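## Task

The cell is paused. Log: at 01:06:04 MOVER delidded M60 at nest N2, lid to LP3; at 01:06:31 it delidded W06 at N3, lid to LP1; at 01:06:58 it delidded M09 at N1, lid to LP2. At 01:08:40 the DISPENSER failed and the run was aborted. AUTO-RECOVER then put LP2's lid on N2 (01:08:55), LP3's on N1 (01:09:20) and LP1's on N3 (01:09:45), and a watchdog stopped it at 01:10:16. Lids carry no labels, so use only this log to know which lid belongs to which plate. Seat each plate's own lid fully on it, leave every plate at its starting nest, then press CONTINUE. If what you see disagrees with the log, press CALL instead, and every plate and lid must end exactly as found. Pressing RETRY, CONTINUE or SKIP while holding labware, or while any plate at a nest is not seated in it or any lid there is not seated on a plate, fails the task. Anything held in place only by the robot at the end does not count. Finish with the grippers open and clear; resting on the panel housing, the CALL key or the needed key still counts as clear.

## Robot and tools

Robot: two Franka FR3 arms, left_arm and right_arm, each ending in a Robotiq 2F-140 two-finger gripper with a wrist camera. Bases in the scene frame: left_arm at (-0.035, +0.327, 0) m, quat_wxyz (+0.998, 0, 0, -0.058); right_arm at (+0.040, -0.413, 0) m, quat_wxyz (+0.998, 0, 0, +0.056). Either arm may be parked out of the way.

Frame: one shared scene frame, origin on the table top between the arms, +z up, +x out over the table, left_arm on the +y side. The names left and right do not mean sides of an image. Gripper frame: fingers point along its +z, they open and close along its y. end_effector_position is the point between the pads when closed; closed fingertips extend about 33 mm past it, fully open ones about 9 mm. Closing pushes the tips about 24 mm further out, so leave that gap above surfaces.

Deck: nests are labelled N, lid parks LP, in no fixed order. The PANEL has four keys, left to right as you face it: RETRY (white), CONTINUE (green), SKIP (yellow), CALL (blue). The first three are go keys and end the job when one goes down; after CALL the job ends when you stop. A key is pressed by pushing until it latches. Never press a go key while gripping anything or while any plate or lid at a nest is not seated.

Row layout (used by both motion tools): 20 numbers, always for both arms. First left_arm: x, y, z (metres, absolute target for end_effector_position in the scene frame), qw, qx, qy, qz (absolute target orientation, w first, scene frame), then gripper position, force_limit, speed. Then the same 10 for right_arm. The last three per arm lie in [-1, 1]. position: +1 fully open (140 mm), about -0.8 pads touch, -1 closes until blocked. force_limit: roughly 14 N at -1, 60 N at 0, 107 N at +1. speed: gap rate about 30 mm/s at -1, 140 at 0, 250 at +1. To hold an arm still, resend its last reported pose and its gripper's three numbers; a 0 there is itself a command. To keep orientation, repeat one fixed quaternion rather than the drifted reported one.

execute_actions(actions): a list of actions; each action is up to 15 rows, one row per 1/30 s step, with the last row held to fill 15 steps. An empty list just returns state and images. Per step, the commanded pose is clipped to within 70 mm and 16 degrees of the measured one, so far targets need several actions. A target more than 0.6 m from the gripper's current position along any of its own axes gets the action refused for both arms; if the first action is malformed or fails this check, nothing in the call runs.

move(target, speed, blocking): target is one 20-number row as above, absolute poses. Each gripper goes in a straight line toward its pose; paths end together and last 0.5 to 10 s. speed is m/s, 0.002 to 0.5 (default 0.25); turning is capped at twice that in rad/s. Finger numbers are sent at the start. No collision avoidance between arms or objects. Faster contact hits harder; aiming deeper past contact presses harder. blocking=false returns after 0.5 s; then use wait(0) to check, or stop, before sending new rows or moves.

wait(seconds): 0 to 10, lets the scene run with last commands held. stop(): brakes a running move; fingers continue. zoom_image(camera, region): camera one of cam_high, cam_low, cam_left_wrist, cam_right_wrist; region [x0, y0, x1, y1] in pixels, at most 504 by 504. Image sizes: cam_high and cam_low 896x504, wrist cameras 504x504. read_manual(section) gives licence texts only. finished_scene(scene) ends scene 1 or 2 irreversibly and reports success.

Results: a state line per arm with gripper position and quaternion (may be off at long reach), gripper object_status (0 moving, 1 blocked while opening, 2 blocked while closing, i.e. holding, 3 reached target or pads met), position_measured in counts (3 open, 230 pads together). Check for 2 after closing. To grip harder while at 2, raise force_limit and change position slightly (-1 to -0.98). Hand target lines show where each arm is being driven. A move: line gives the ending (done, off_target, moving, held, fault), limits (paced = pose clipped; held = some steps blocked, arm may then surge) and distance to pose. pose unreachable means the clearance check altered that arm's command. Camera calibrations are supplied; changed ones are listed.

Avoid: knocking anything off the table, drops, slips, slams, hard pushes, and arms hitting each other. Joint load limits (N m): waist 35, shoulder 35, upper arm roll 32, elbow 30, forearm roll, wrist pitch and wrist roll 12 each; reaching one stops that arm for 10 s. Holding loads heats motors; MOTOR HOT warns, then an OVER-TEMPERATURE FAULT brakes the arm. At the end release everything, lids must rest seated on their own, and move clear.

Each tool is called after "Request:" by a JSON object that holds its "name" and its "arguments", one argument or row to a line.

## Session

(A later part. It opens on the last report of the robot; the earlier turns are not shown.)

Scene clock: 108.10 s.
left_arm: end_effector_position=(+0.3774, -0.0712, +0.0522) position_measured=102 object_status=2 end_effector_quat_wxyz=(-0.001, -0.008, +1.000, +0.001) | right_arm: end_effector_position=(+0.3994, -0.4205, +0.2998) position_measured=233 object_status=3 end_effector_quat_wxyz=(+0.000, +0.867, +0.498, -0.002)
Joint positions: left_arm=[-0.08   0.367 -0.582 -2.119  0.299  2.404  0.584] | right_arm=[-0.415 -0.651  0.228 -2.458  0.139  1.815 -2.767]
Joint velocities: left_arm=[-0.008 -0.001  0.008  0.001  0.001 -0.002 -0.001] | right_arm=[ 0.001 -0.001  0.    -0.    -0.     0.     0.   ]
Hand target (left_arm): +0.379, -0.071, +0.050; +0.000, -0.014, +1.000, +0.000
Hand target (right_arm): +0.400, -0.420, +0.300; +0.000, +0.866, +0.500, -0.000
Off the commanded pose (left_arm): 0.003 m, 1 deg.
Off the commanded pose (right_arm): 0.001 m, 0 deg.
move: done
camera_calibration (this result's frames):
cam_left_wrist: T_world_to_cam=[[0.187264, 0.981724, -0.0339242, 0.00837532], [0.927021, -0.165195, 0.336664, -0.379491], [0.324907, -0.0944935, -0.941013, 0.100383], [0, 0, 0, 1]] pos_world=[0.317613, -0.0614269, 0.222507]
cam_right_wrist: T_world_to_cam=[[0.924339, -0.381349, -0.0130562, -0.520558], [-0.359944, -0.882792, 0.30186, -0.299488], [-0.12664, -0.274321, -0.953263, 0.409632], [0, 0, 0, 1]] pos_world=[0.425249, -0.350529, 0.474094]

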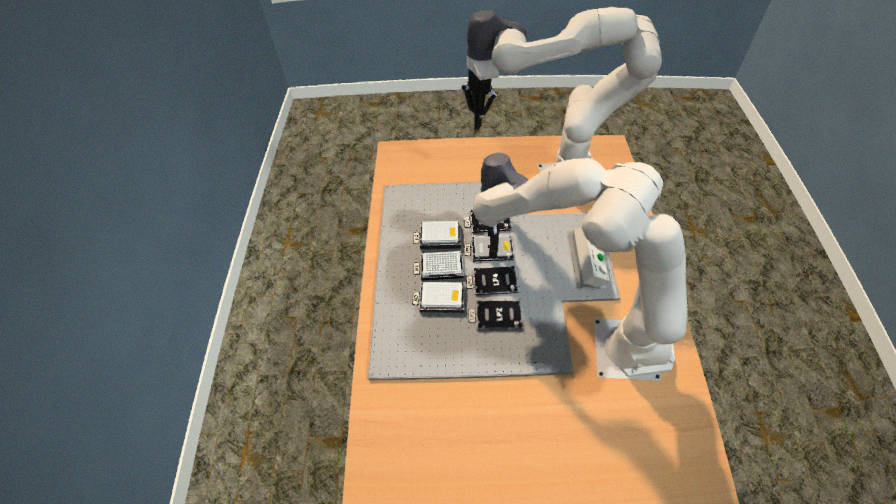

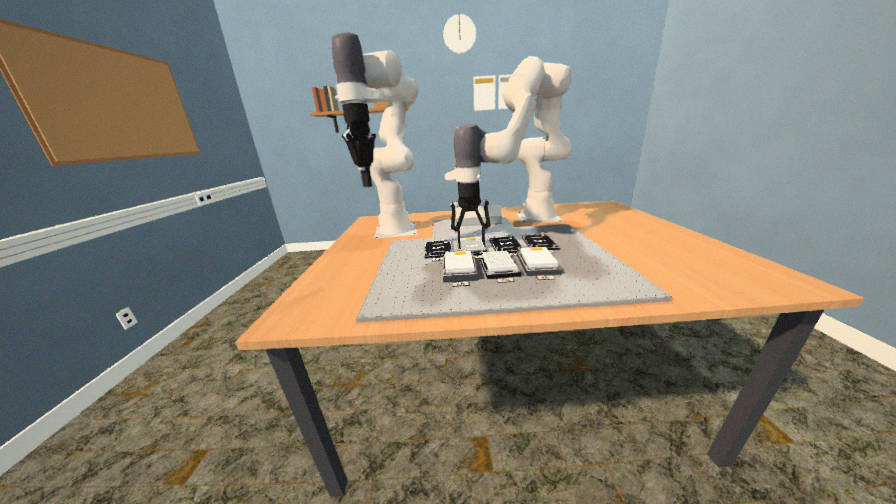

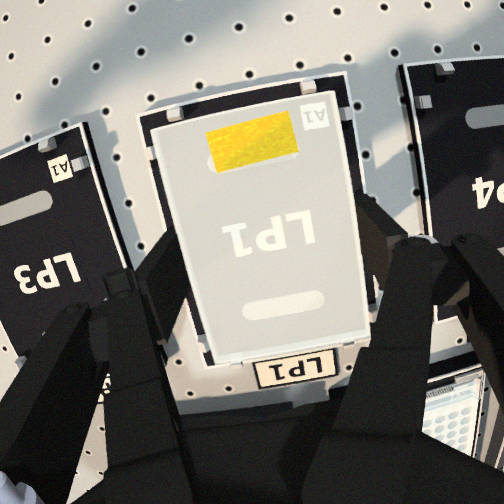

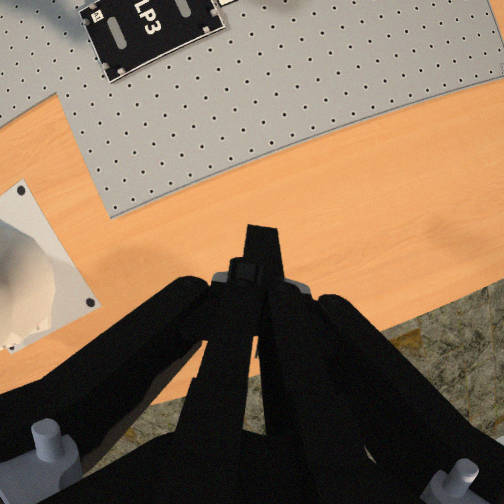

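Seated at 0.052 like scene 1. Release, lift, go to N2.

Request:
{"name": "move", "arguments": {
  "target": [0.3775,-0.0712,0.052,0,-0.009,1,0,0.4,-0.6,-0.3,0.40,-0.42,0.30,0,0.866,0.5,0,-1,0,0],
  "speed": 0.02
}}

Request:
{"name": "move", "arguments": {
  "target": [0.3775,-0.0712,0.095,0,-0.009,1,0,0.4,-0.6,-0.3,0.40,-0.42,0.30,0,0.866,0.5,0,-1,0,0],
  "speed": 0.08
}}

Request:
{"name": "move", "arguments": {
  "target": [0.560,-0.127,0.10,0,-0.012,1,0,0.4,-0.6,-0.3,0.40,-0.42,0.30,0,0.866,0.5,0,-1,0,0],
  "speed": 0.18
}}

Request:
{"name": "move", "arguments": {
  "target": [0.560,-0.127,0.088,0,-0.012,1,0,0.4,-0.6,-0.3,0.40,-0.42,0.30,0,0.866,0.5,0,-1,0,0],
  "speed": 0.03
}}

Request:
{"name": "zoom_image", "arguments": {
  "camera": "cam_left_wrist",
  "region": [120, 70, 410, 380]
}}

Scene clock: 116.50 s.
left_arm: end_effector_position=(+0.3771, -0.0715, +0.0519) position_measured=78 object_status=3 end_effector_quat_wxyz=(-0.000, -0.008, +1.000, +0.001) | right_arm: end_effector_position=(+0.3994, -0.4205, +0.2998) position_measured=233 object_status=3 end_effector_quat_wxyz=(+0.000, +0.867, +0.498, -0.002)
Joint positions: left_arm=[-0.081  0.367 -0.581 -2.121  0.299  2.407  0.584] | right_arm=[-0.415 -0.651  0.228 -2.458  0.139  1.815 -2.767]
Joint velocities: left_arm=[ 0.001  0.    -0.    -0.001 -0.     0.002 -0.002] | right_arm=[ 0.002 -0.001 -0.     0.    -0.002  0.    -0.001]
Hand target (left_arm): +0.378, -0.071, +0.052; +0.000, -0.009, +1.000, +0.000
Hand target (right_arm): +0.400, -0.420, +0.300; +0.000, +0.866, +0.500, -0.000
Off the commanded pose (left_arm): 0.001 m, 0 deg.
Off the commanded pose (right_arm): 0.001 m, 0 deg.
move: done
camera_calibration (this result's frames):
cam_left_wrist: T_world_to_cam=[[0.187807, 0.981581, -0.0350462, 0.00859959], [0.926627, -0.165234, 0.337728, -0.379075], [0.325717, -0.0959024, -0.940591, 0.0996808], [0, 0, 0, 1]] pos_world=[0.317179, -0.0615177, 0.222085]
cam_right_wrist: T_world_to_cam=[[0.924339, -0.381349, -0.0130575, -0.520557], [-0.359945, -0.882794, 0.301851, -0.299484], [-0.126638, -0.274313, -0.953266, 0.409633], [0, 0, 0, 1]] pos_world=[0.425248, -0.350529, 0.474092]

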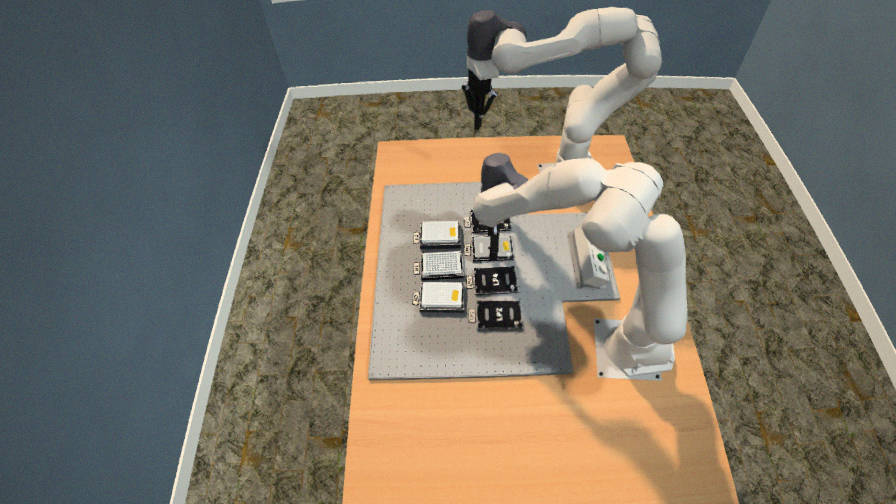

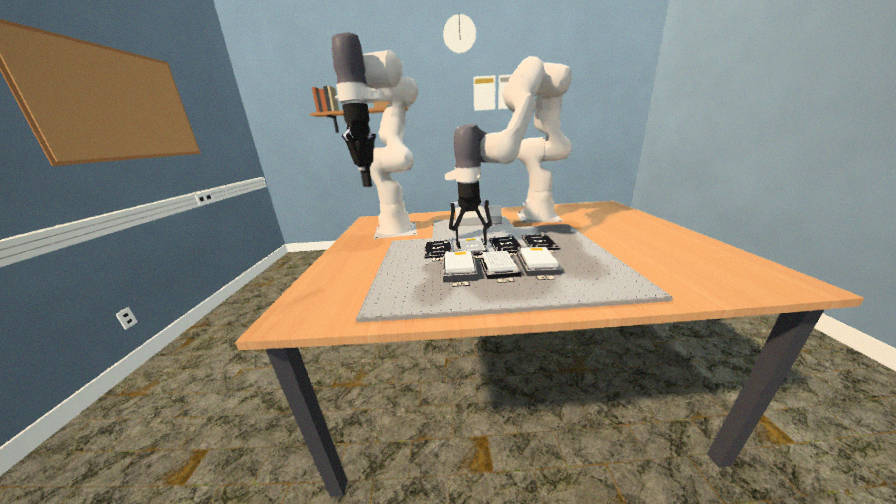

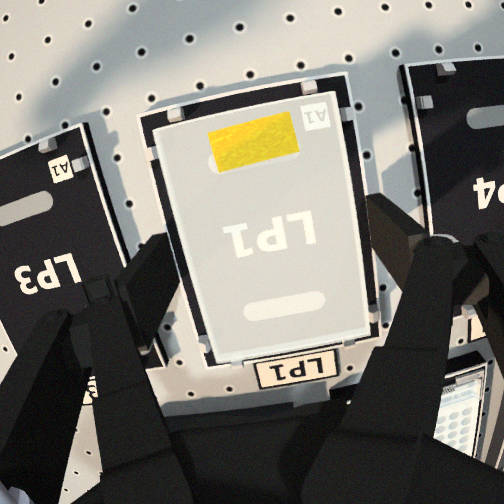

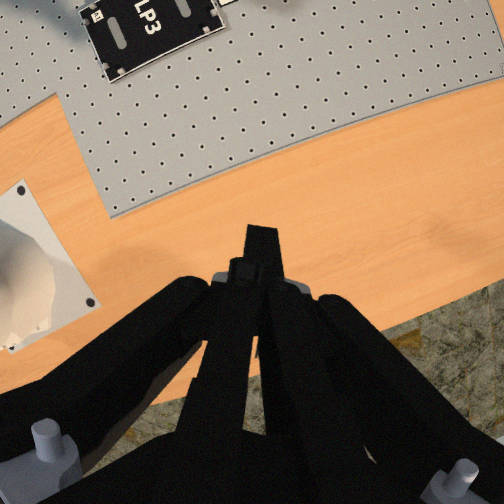

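Scene clock: 117.53 s.
left_arm: end_effector_position=(+0.3779, -0.0714, +0.0943) position_measured=78 object_status=3 end_effector_quat_wxyz=(+0.001, -0.013, +1.000, -0.001) | right_arm: end_effector_position=(+0.3994, -0.4205, +0.2998) position_measured=233 object_status=3 end_effector_quat_wxyz=(+0.000, +0.867, +0.498, -0.002)
Joint positions: left_arm=[-0.04   0.285 -0.63  -2.108  0.23   2.329  0.619] | right_arm=[-0.415 -0.651  0.228 -2.458  0.139  1.815 -2.767]
Joint velocities: left_arm=[ 0.006  0.    -0.005 -0.     0.    -0.011  0.012] | right_arm=[-0.001 -0.001 -0.     0.    -0.     0.     0.001]
Hand target (left_arm): +0.377, -0.072, +0.095; -0.000, -0.009, +1.000, -0.001
Hand target (right_arm): +0.400, -0.420, +0.300; +0.000, +0.866, +0.500, -0.000
Off the commanded pose (left_arm): 0.001 m, 0 deg.
Off the commanded pose (right_arm): 0.001 m, 0 deg.
move: done
camera_calibration (this result's frames):
cam_left_wrist: T_world_to_cam=[[0.176738, 0.983556, -0.0371724, 0.0143756], [0.927451, -0.153774, 0.340863, -0.393919], [0.329542, -0.0947191, -0.939378, 0.137881], [0, 0, 0, 1]] pos_world=[0.317362, -0.0616537, 0.26433]
cam_right_wrist: T_world_to_cam=[[0.924339, -0.381348, -0.0130554, -0.520557], [-0.359945, -0.882794, 0.30185, -0.299484], [-0.126635, -0.274312, -0.953266, 0.409632], [0, 0, 0, 1]] pos_world=[0.425248, -0.350529, 0.474091]

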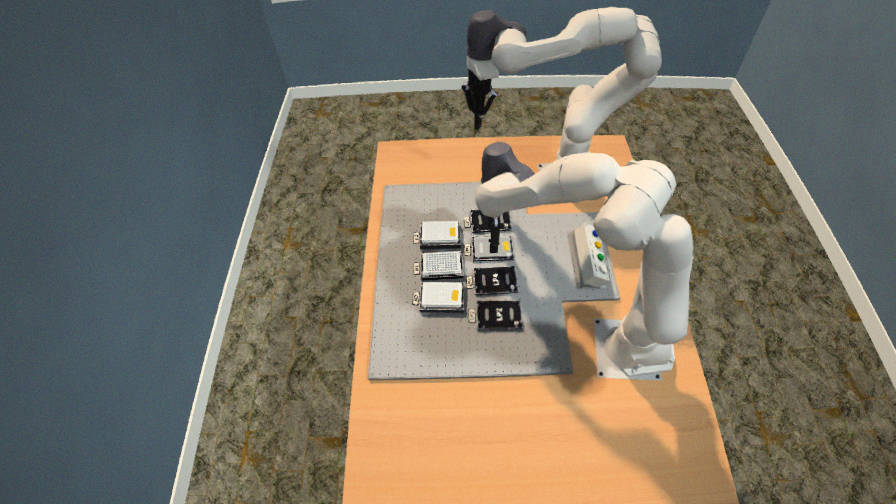

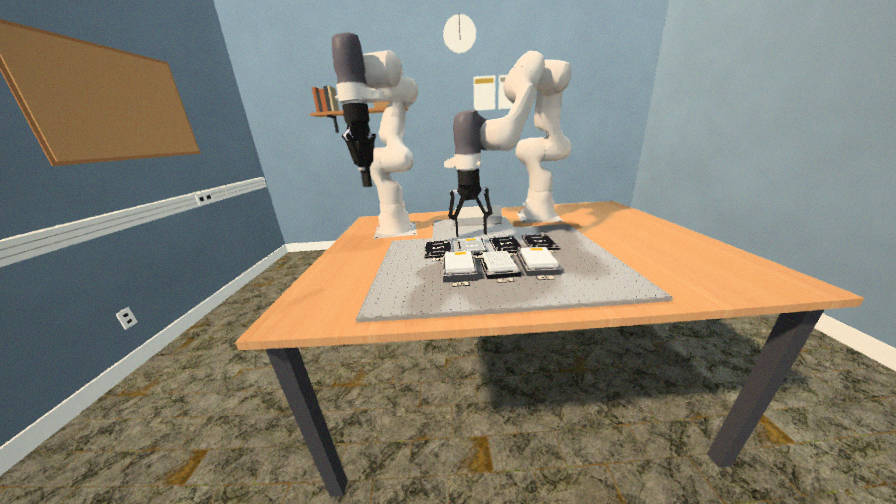

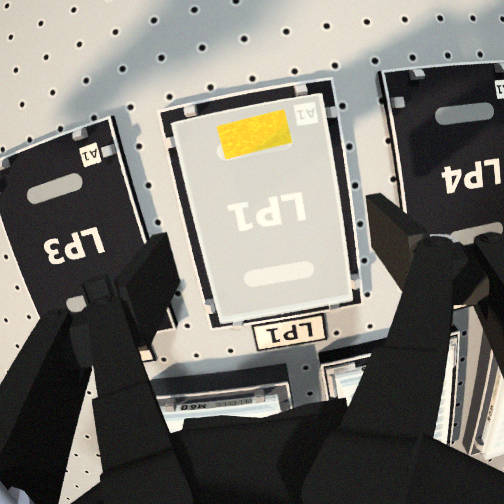

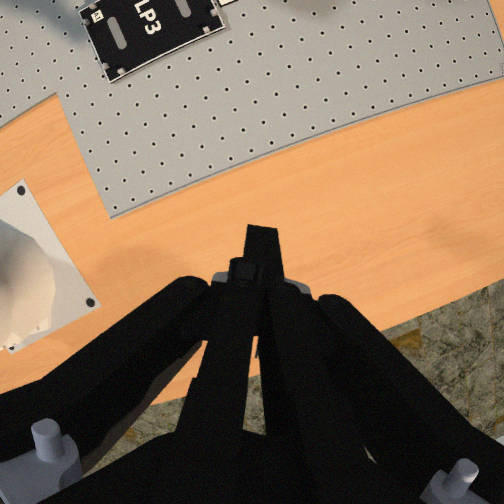

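Scene clock: 119.33 s.
left_arm: end_effector_position=(+0.5600, -0.1262, +0.1010) position_measured=78 object_status=3 end_effector_quat_wxyz=(+0.001, -0.016, +1.000, -0.002) | right_arm: end_effector_position=(+0.3994, -0.4205, +0.2998) position_measured=233 object_status=3 end_effector_quat_wxyz=(+0.000, +0.867, +0.498, -0.002)
Joint positions: left_arm=[-0.203  0.814 -0.497 -1.246  0.385  1.972  0.709] | right_arm=[-0.415 -0.651  0.228 -2.458  0.139  1.815 -2.767]
Joint velocities: left_arm=[ 0.     0.001  0.001  0.002  0.001 -0.014  0.017] | right_arm=[-0.001  0.001 -0.001 -0.    -0.001 -0.001 -0.   ]
Hand target (left_arm): +0.559, -0.126, +0.100; +0.001, -0.009, +1.000, +0.001
Hand target (right_arm): +0.400, -0.420, +0.300; +0.000, +0.866, +0.500, -0.000
Off the commanded pose (left_arm): 0.001 m, 0 deg.
Off the commanded pose (right_arm): 0.001 m, 0 deg.
move: done
camera_calibration (this result's frames):
cam_left_wrist: T_world_to_cam=[[0.171603, 0.984404, -0.0387335, 0.0394155], [0.927942, -0.148305, 0.341949, -0.573151], [0.330872, -0.0946218, -0.93892, 0.0781512], [0, 0, 0, 1]] pos_world=[0.499229, -0.116407, 0.270893]
cam_right_wrist: T_world_to_cam=[[0.924339, -0.381349, -0.0130564, -0.520557], [-0.359945, -0.882795, 0.30185, -0.299484], [-0.126636, -0.274312, -0.953266, 0.409632], [0, 0, 0, 1]] pos_world=[0.425248, -0.350529, 0.474091]

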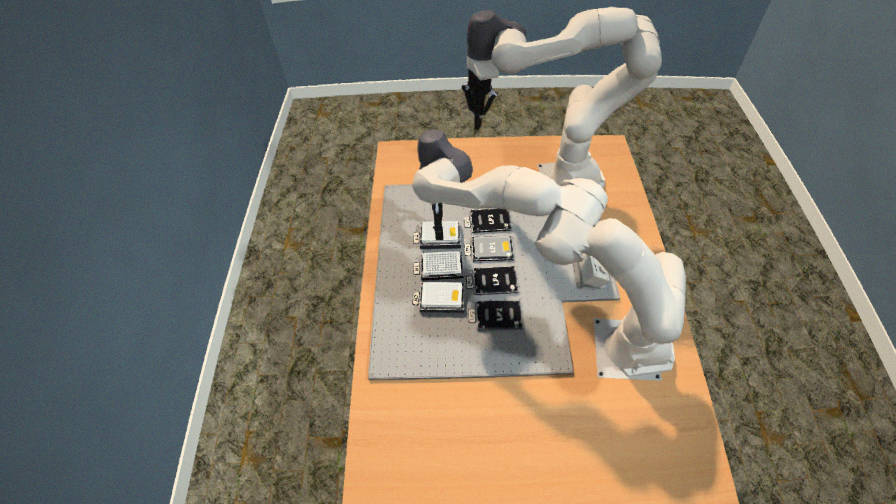

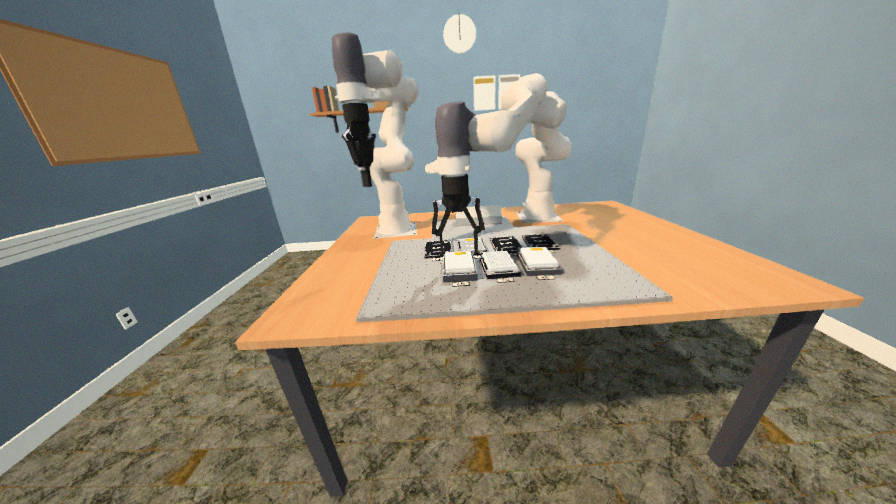

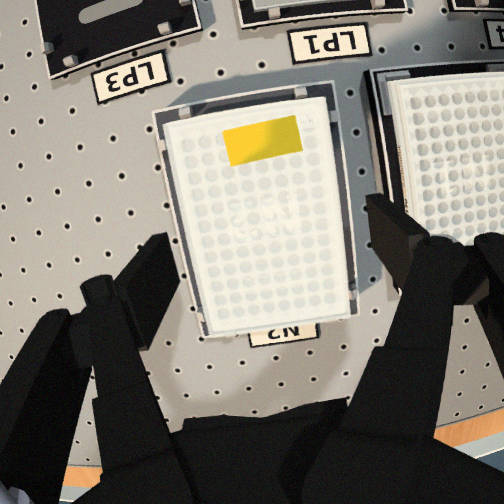

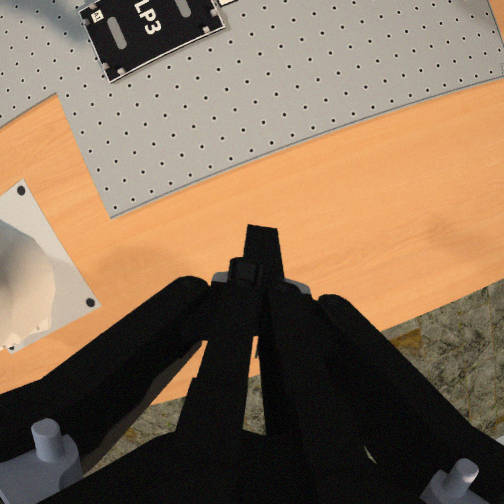

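Scene clock: 120.07 s.
left_arm: end_effector_position=(+0.5584, -0.1270, +0.0886) position_measured=78 object_status=3 end_effector_quat_wxyz=(-0.002, -0.014, +1.000, -0.000) | right_arm: end_effector_position=(+0.3994, -0.4205, +0.2998) position_measured=233 object_status=3 end_effector_quat_wxyz=(+0.000, +0.867, +0.498, -0.002)
Joint positions: left_arm=[-0.205  0.833 -0.495 -1.245  0.39   1.982  0.709] | right_arm=[-0.415 -0.651  0.228 -2.458  0.139  1.815 -2.767]
Joint velocities: left_arm=[0.001 0.001 0.001 0.004 0.004 0.005 0.   ] | right_arm=[ 0.     0.001 -0.     0.    -0.001 -0.001  0.   ]
Hand target (left_arm): +0.560, -0.127, +0.088; +0.000, -0.012, +1.000, +0.000
Hand target (right_arm): +0.400, -0.420, +0.300; +0.000, +0.866, +0.500, -0.000
Off the commanded pose (left_arm): 0.002 m, 0 deg.
Off the commanded pose (right_arm): 0.001 m, 0 deg.
move: done
camera_calibration (this result's frames):
cam_left_wrist: T_world_to_cam=[[0.174642, 0.983916, -0.0375349, 0.03819], [0.929813, -0.152256, 0.335062, -0.568551], [0.323958, -0.0934162, -0.941448, 0.0712584], [0, 0, 0, 1]] pos_world=[0.498891, -0.117484, 0.259019]
cam_right_wrist: T_world_to_cam=[[0.924339, -0.381349, -0.0130565, -0.520557], [-0.359946, -0.882795, 0.301849, -0.299483], [-0.126636, -0.274311, -0.953266, 0.409632], [0, 0, 0, 1]] pos_world=[0.425247, -0.35053, 0.474091]

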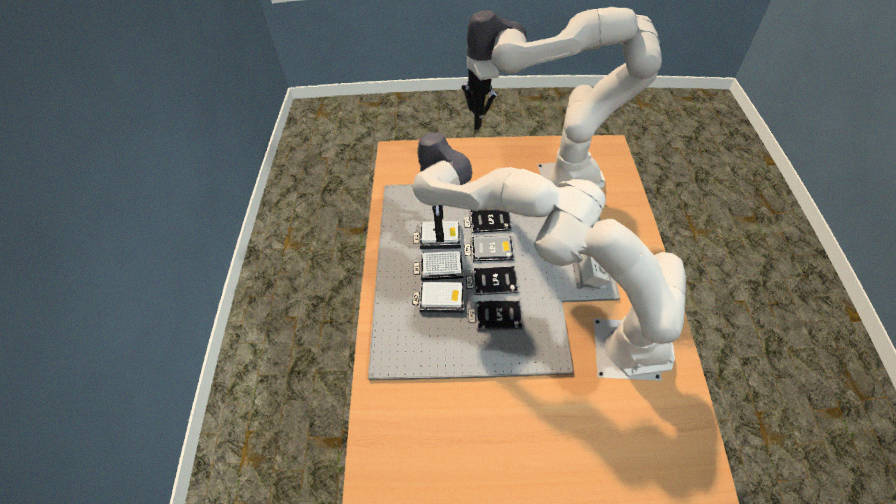

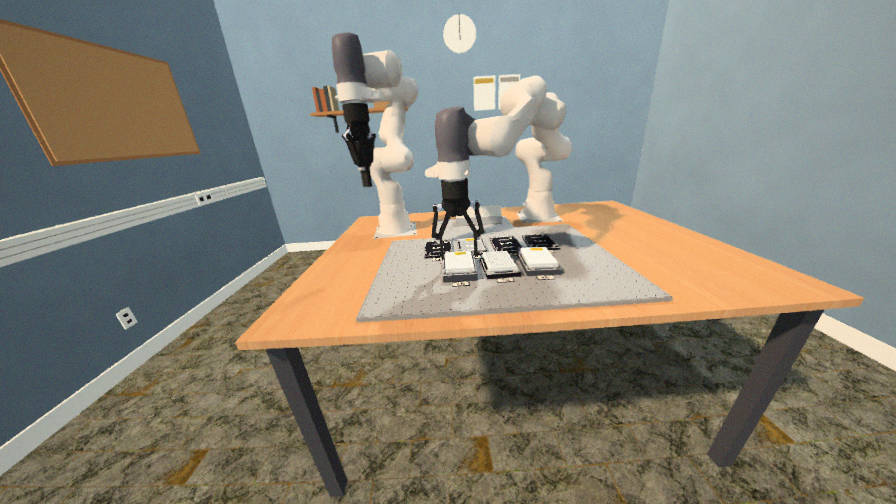

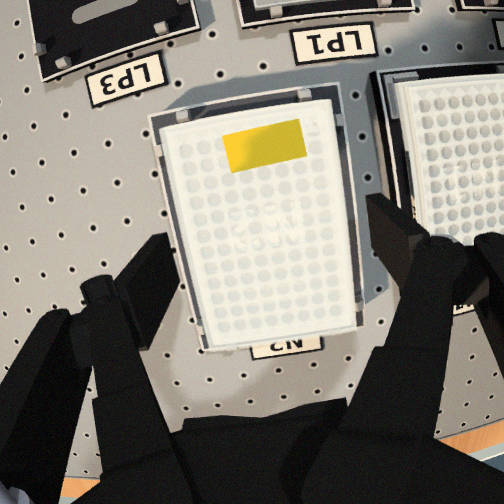

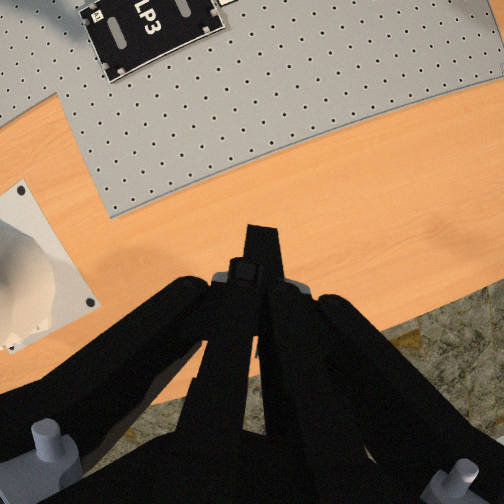

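Region (120, 70, 410, 380) of cam_left_wrist's 504x504 image, scaled by 1.626, with more detail than that image has; it fills the left 471 columns of this view, and the rest is white.

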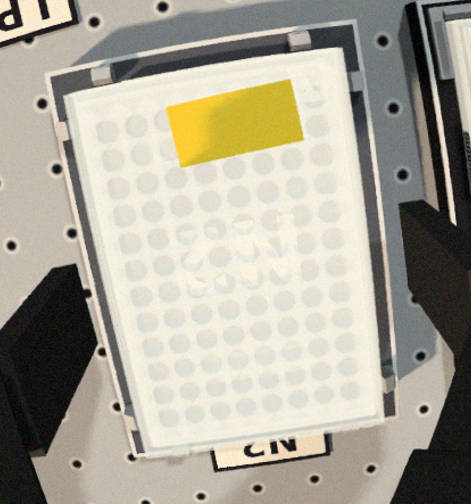

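Request:
{"name": "move", "arguments": {
  "target": [0.5615,-0.1295,0.078,0,0.003,1,0,0.4,-0.6,-0.3,0.40,-0.42,0.30,0,0.866,0.5,0,-1,0,0],
  "speed": 0.02
}}

Request:
{"name": "zoom_image", "arguments": {
  "camera": "cam_left_wrist",
  "region": [120, 70, 410, 380]
}}

Scene clock: 132.17 s.
left_arm: end_effector_position=(+0.5612, -0.1278, +0.0784) position_measured=78 object_status=3 end_effector_quat_wxyz=(-0.001, -0.004, +1.000, +0.001) | right_arm: end_effector_position=(+0.3994, -0.4205, +0.2998) position_measured=233 object_status=3 end_effector_quat_wxyz=(+0.000, +0.867, +0.498, -0.002)
Joint positions: left_arm=[-0.208  0.856 -0.495 -1.233  0.403  1.99   0.726] | right_arm=[-0.415 -0.651  0.228 -2.458  0.139  1.815 -2.767]
Joint velocities: left_arm=[ 0.     0.001 -0.     0.002  0.005  0.002  0.014] | right_arm=[ 0.     0.001  0.001  0.001 -0.     0.     0.   ]
Hand target (left_arm): +0.561, -0.129, +0.078; +0.000, +0.003, +1.000, +0.000
Hand target (right_arm): +0.400, -0.420, +0.300; +0.000, +0.866, +0.500, -0.000
Off the commanded pose (left_arm): 0.002 m, 1 deg.
Off the commanded pose (right_arm): 0.001 m, 0 deg.
move: done
camera_calibration (this result's frames):
cam_left_wrist: T_world_to_cam=[[0.193944, 0.980363, -0.0356929, 0.0266533], [0.926202, -0.170996, 0.33602, -0.568298], [0.323318, -0.0982281, -0.941178, 0.060341], [0, 0, 0, 1]] pos_world=[0.50168, -0.117379, 0.248703]
cam_right_wrist: T_world_to_cam=[[0.924338, -0.381351, -0.0130599, -0.520555], [-0.359947, -0.882796, 0.301842, -0.299481], [-0.126637, -0.274303, -0.953268, 0.409633], [0, 0, 0, 1]] pos_world=[0.425246, -0.350531, 0.474088]

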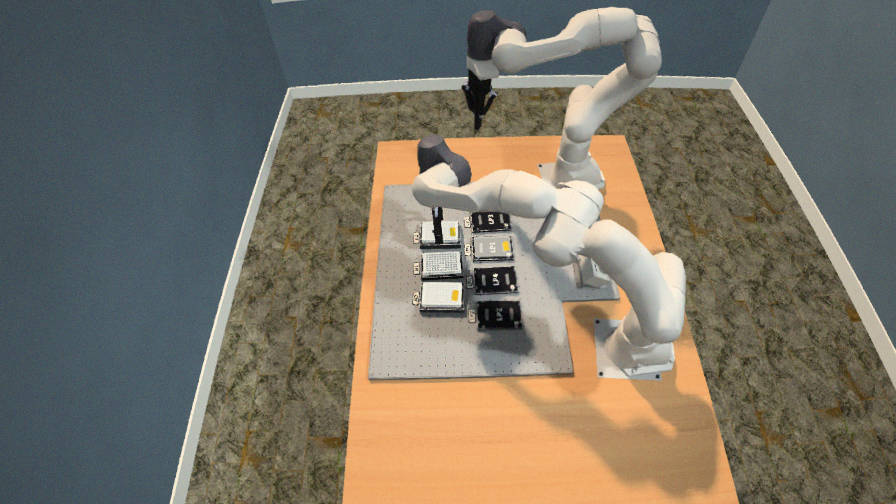

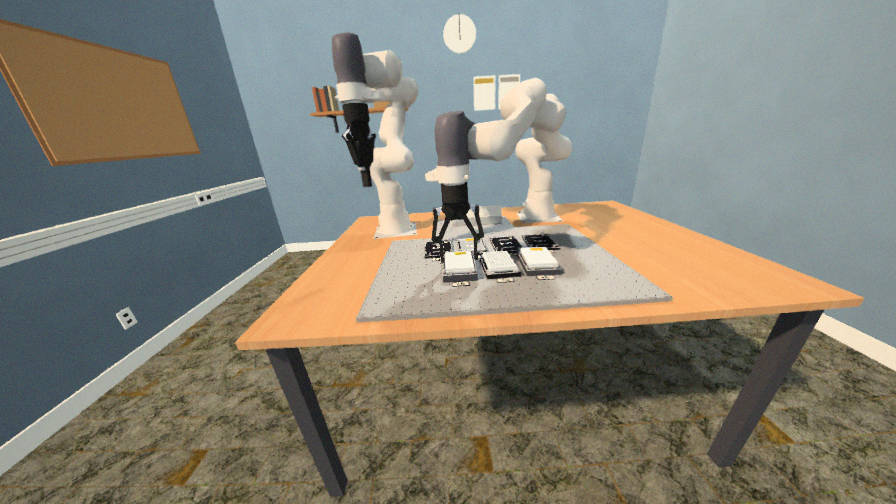

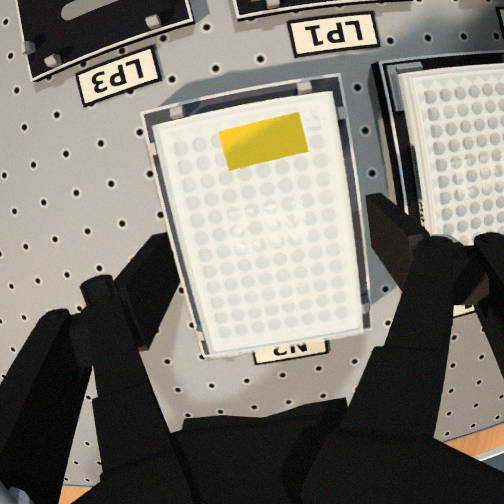

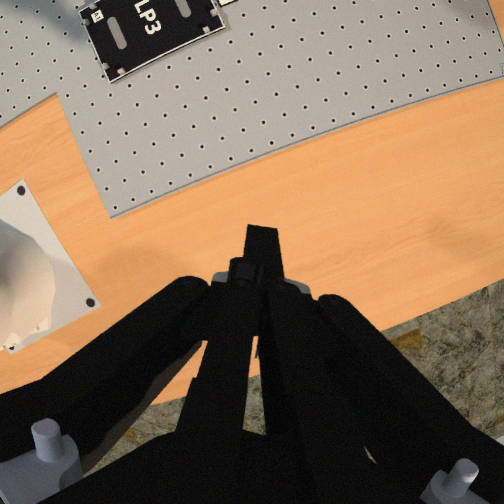

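Region (120, 70, 410, 380) of cam_left_wrist's 504x504 image, scaled by 1.626, with more detail than that image has; it fills the left 471 columns of this view, and the rest is white.

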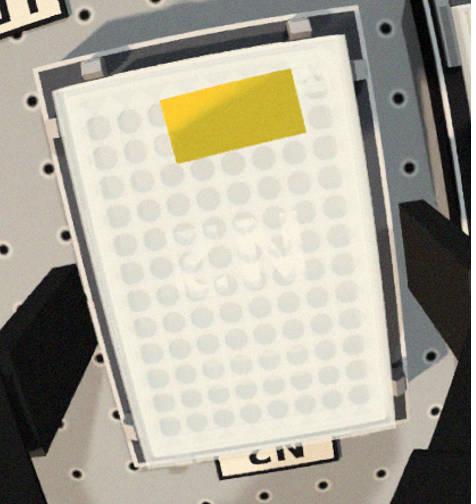

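Request:
{"name": "move", "arguments": {
  "target": [0.5600,-0.1310,0.0745,0,0.006,1,0,0.4,-0.6,-0.3,0.40,-0.42,0.30,0,0.866,0.5,0,-1,0,0],
  "speed": 0.01
}}

Request:
{"name": "zoom_image", "arguments": {
  "camera": "cam_left_wrist",
  "region": [120, 70, 410, 380]
}}

Scene clock: 137.10 s.
left_arm: end_effector_position=(+0.5611, -0.1301, +0.0767) position_measured=78 object_status=3 end_effector_quat_wxyz=(-0.000, +0.000, +1.000, -0.001) | right_arm: end_effector_position=(+0.3994, -0.4205, +0.2998) position_measured=233 object_status=3 end_effector_quat_wxyz=(+0.000, +0.867, +0.498, -0.002)
Joint positions: left_arm=[-0.21   0.859 -0.495 -1.233  0.405  1.997  0.731] | right_arm=[-0.415 -0.651  0.228 -2.458  0.139  1.815 -2.767]
Joint velocities: left_arm=[-0.001 -0.     0.     0.     0.     0.003  0.002] | right_arm=[-0.001 -0.    -0.    -0.     0.001  0.001  0.001]
Hand target (left_arm): +0.560, -0.131, +0.074; -0.000, +0.006, +1.000, +0.000
Hand target (right_arm): +0.400, -0.420, +0.300; +0.000, +0.866, +0.500, -0.000
Off the commanded pose (left_arm): 0.003 m, 1 deg.
Off the commanded pose (right_arm): 0.001 m, 0 deg.
move: done
camera_calibration (this result's frames):
cam_left_wrist: T_world_to_cam=[[0.20262, 0.978535, -0.037598, 0.0239082], [0.923788, -0.178263, 0.338877, -0.56779], [0.324901, -0.103396, -0.940079, 0.0569103], [0, 0, 0, 1]] pos_world=[0.501183, -0.118726, 0.24681]
cam_right_wrist: T_world_to_cam=[[0.924338, -0.381351, -0.0130594, -0.520555], [-0.359948, -0.882796, 0.301842, -0.299481], [-0.126637, -0.274303, -0.953269, 0.409633], [0, 0, 0, 1]] pos_world=[0.425246, -0.350531, 0.474088]

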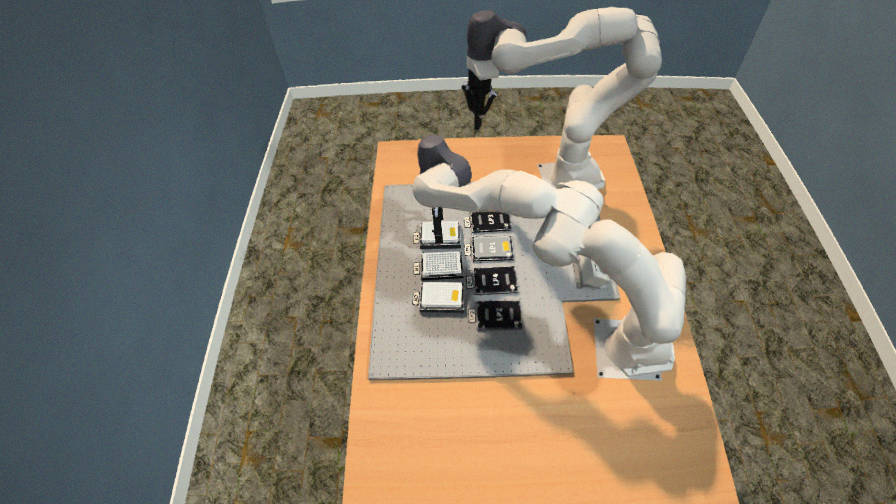

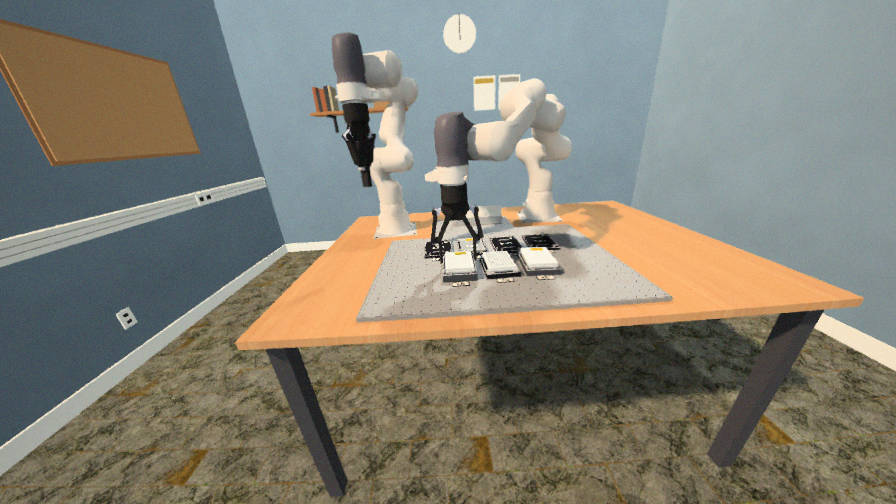

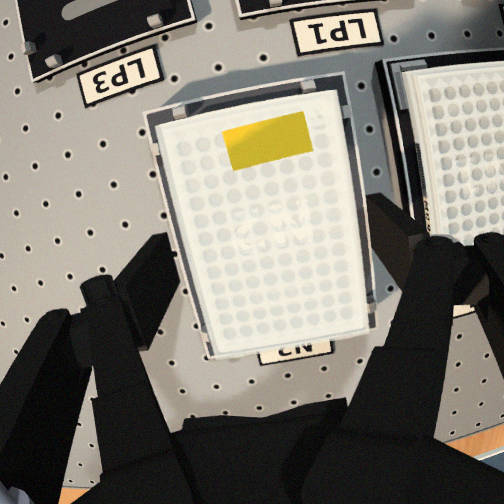

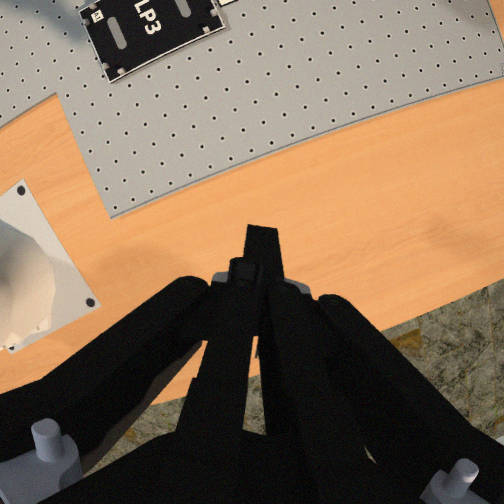

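Region (120, 70, 410, 380) of cam_left_wrist's 504x504 image, scaled by 1.626, with more detail than that image has; it fills the left 471 columns of this view, and the rest is white.

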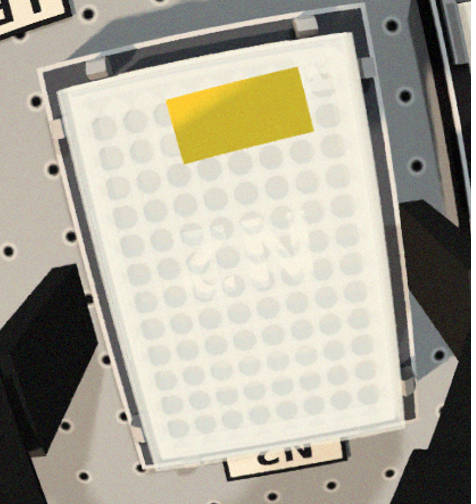

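Request:
{"name": "move", "arguments": {
  "target": [0.5580,-0.1300,0.073,0,0.009,1,0,0.4,-0.6,-0.3,0.40,-0.42,0.30,0,0.866,0.5,0,-1,0,0],
  "speed": 0.01
}}

Request:
{"name": "zoom_image", "arguments": {
  "camera": "cam_left_wrist",
  "region": [120, 70, 410, 380]
}}

Scene clock: 142.70 s.
left_arm: end_effector_position=(+0.5567, -0.1299, +0.0712) position_measured=78 object_status=3 end_effector_quat_wxyz=(-0.003, +0.004, +1.000, +0.001) | right_arm: end_effector_position=(+0.3994, -0.4205, +0.2998) position_measured=233 object_status=3 end_effector_quat_wxyz=(+0.000, +0.867, +0.498, -0.002)
Joint positions: left_arm=[-0.209  0.858 -0.495 -1.249  0.405  2.005  0.734] | right_arm=[-0.415 -0.651  0.228 -2.458  0.139  1.815 -2.767]
Joint velocities: left_arm=[ 0.001 -0.001 -0.001 -0.001  0.001  0.004  0.004] | right_arm=[ 0.001 -0.001 -0.     0.    -0.001 -0.001  0.   ]
Hand target (left_arm): +0.558, -0.130, +0.073; -0.000, +0.009, +1.000, +0.000
Hand target (right_arm): +0.400, -0.420, +0.300; +0.000, +0.866, +0.500, -0.000
Off the commanded pose (left_arm): 0.002 m, 1 deg.
Off the commanded pose (right_arm): 0.001 m, 0 deg.
move: done
camera_calibration (this result's frames):
cam_left_wrist: T_world_to_cam=[[0.210351, 0.976958, -0.0361335, 0.0198027], [0.923938, -0.186583, 0.333955, -0.562732], [0.319518, -0.103633, -0.941896, 0.0562822], [0, 0, 0, 1]] pos_world=[0.497781, -0.11851, 0.241655]
cam_right_wrist: T_world_to_cam=[[0.924338, -0.381352, -0.0130617, -0.520553], [-0.359948, -0.882798, 0.301835, -0.299478], [-0.126636, -0.274296, -0.953271, 0.409633], [0, 0, 0, 1]] pos_world=[0.425245, -0.350532, 0.474085]

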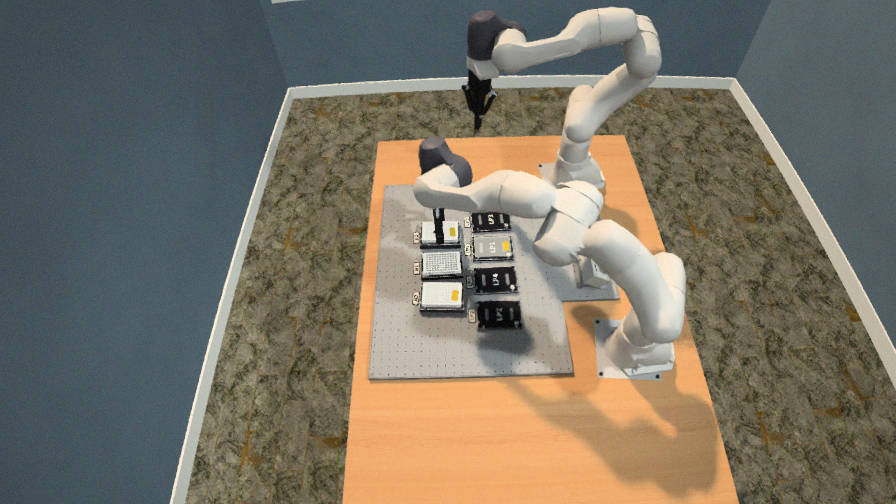

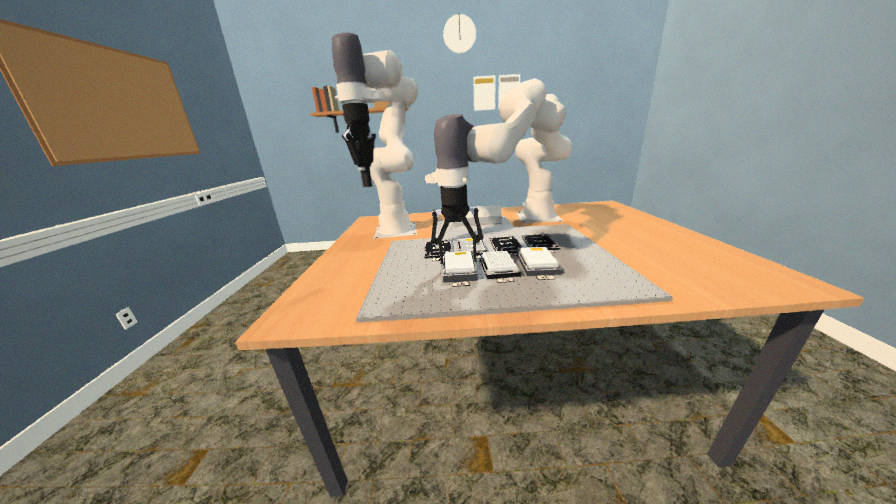

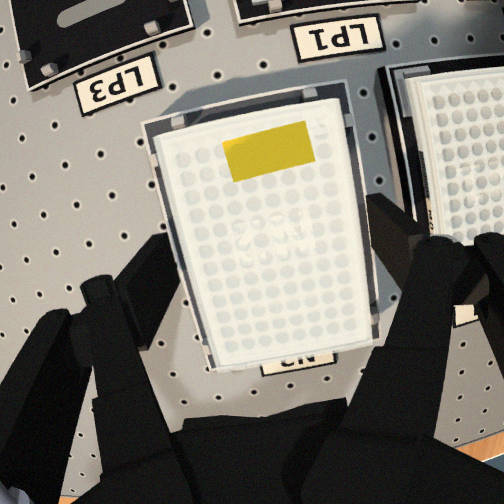

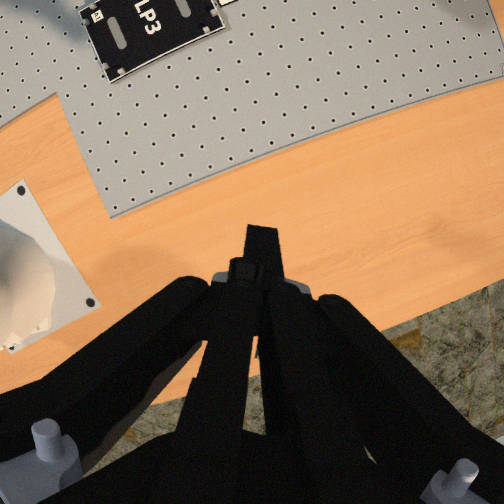

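Region (120, 70, 410, 380) of cam_left_wrist's 504x504 image, scaled by 1.626, with more detail than that image has; it fills the left 471 columns of this view, and the rest is white.

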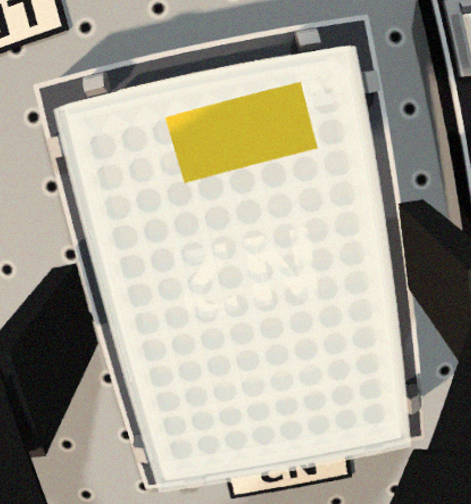

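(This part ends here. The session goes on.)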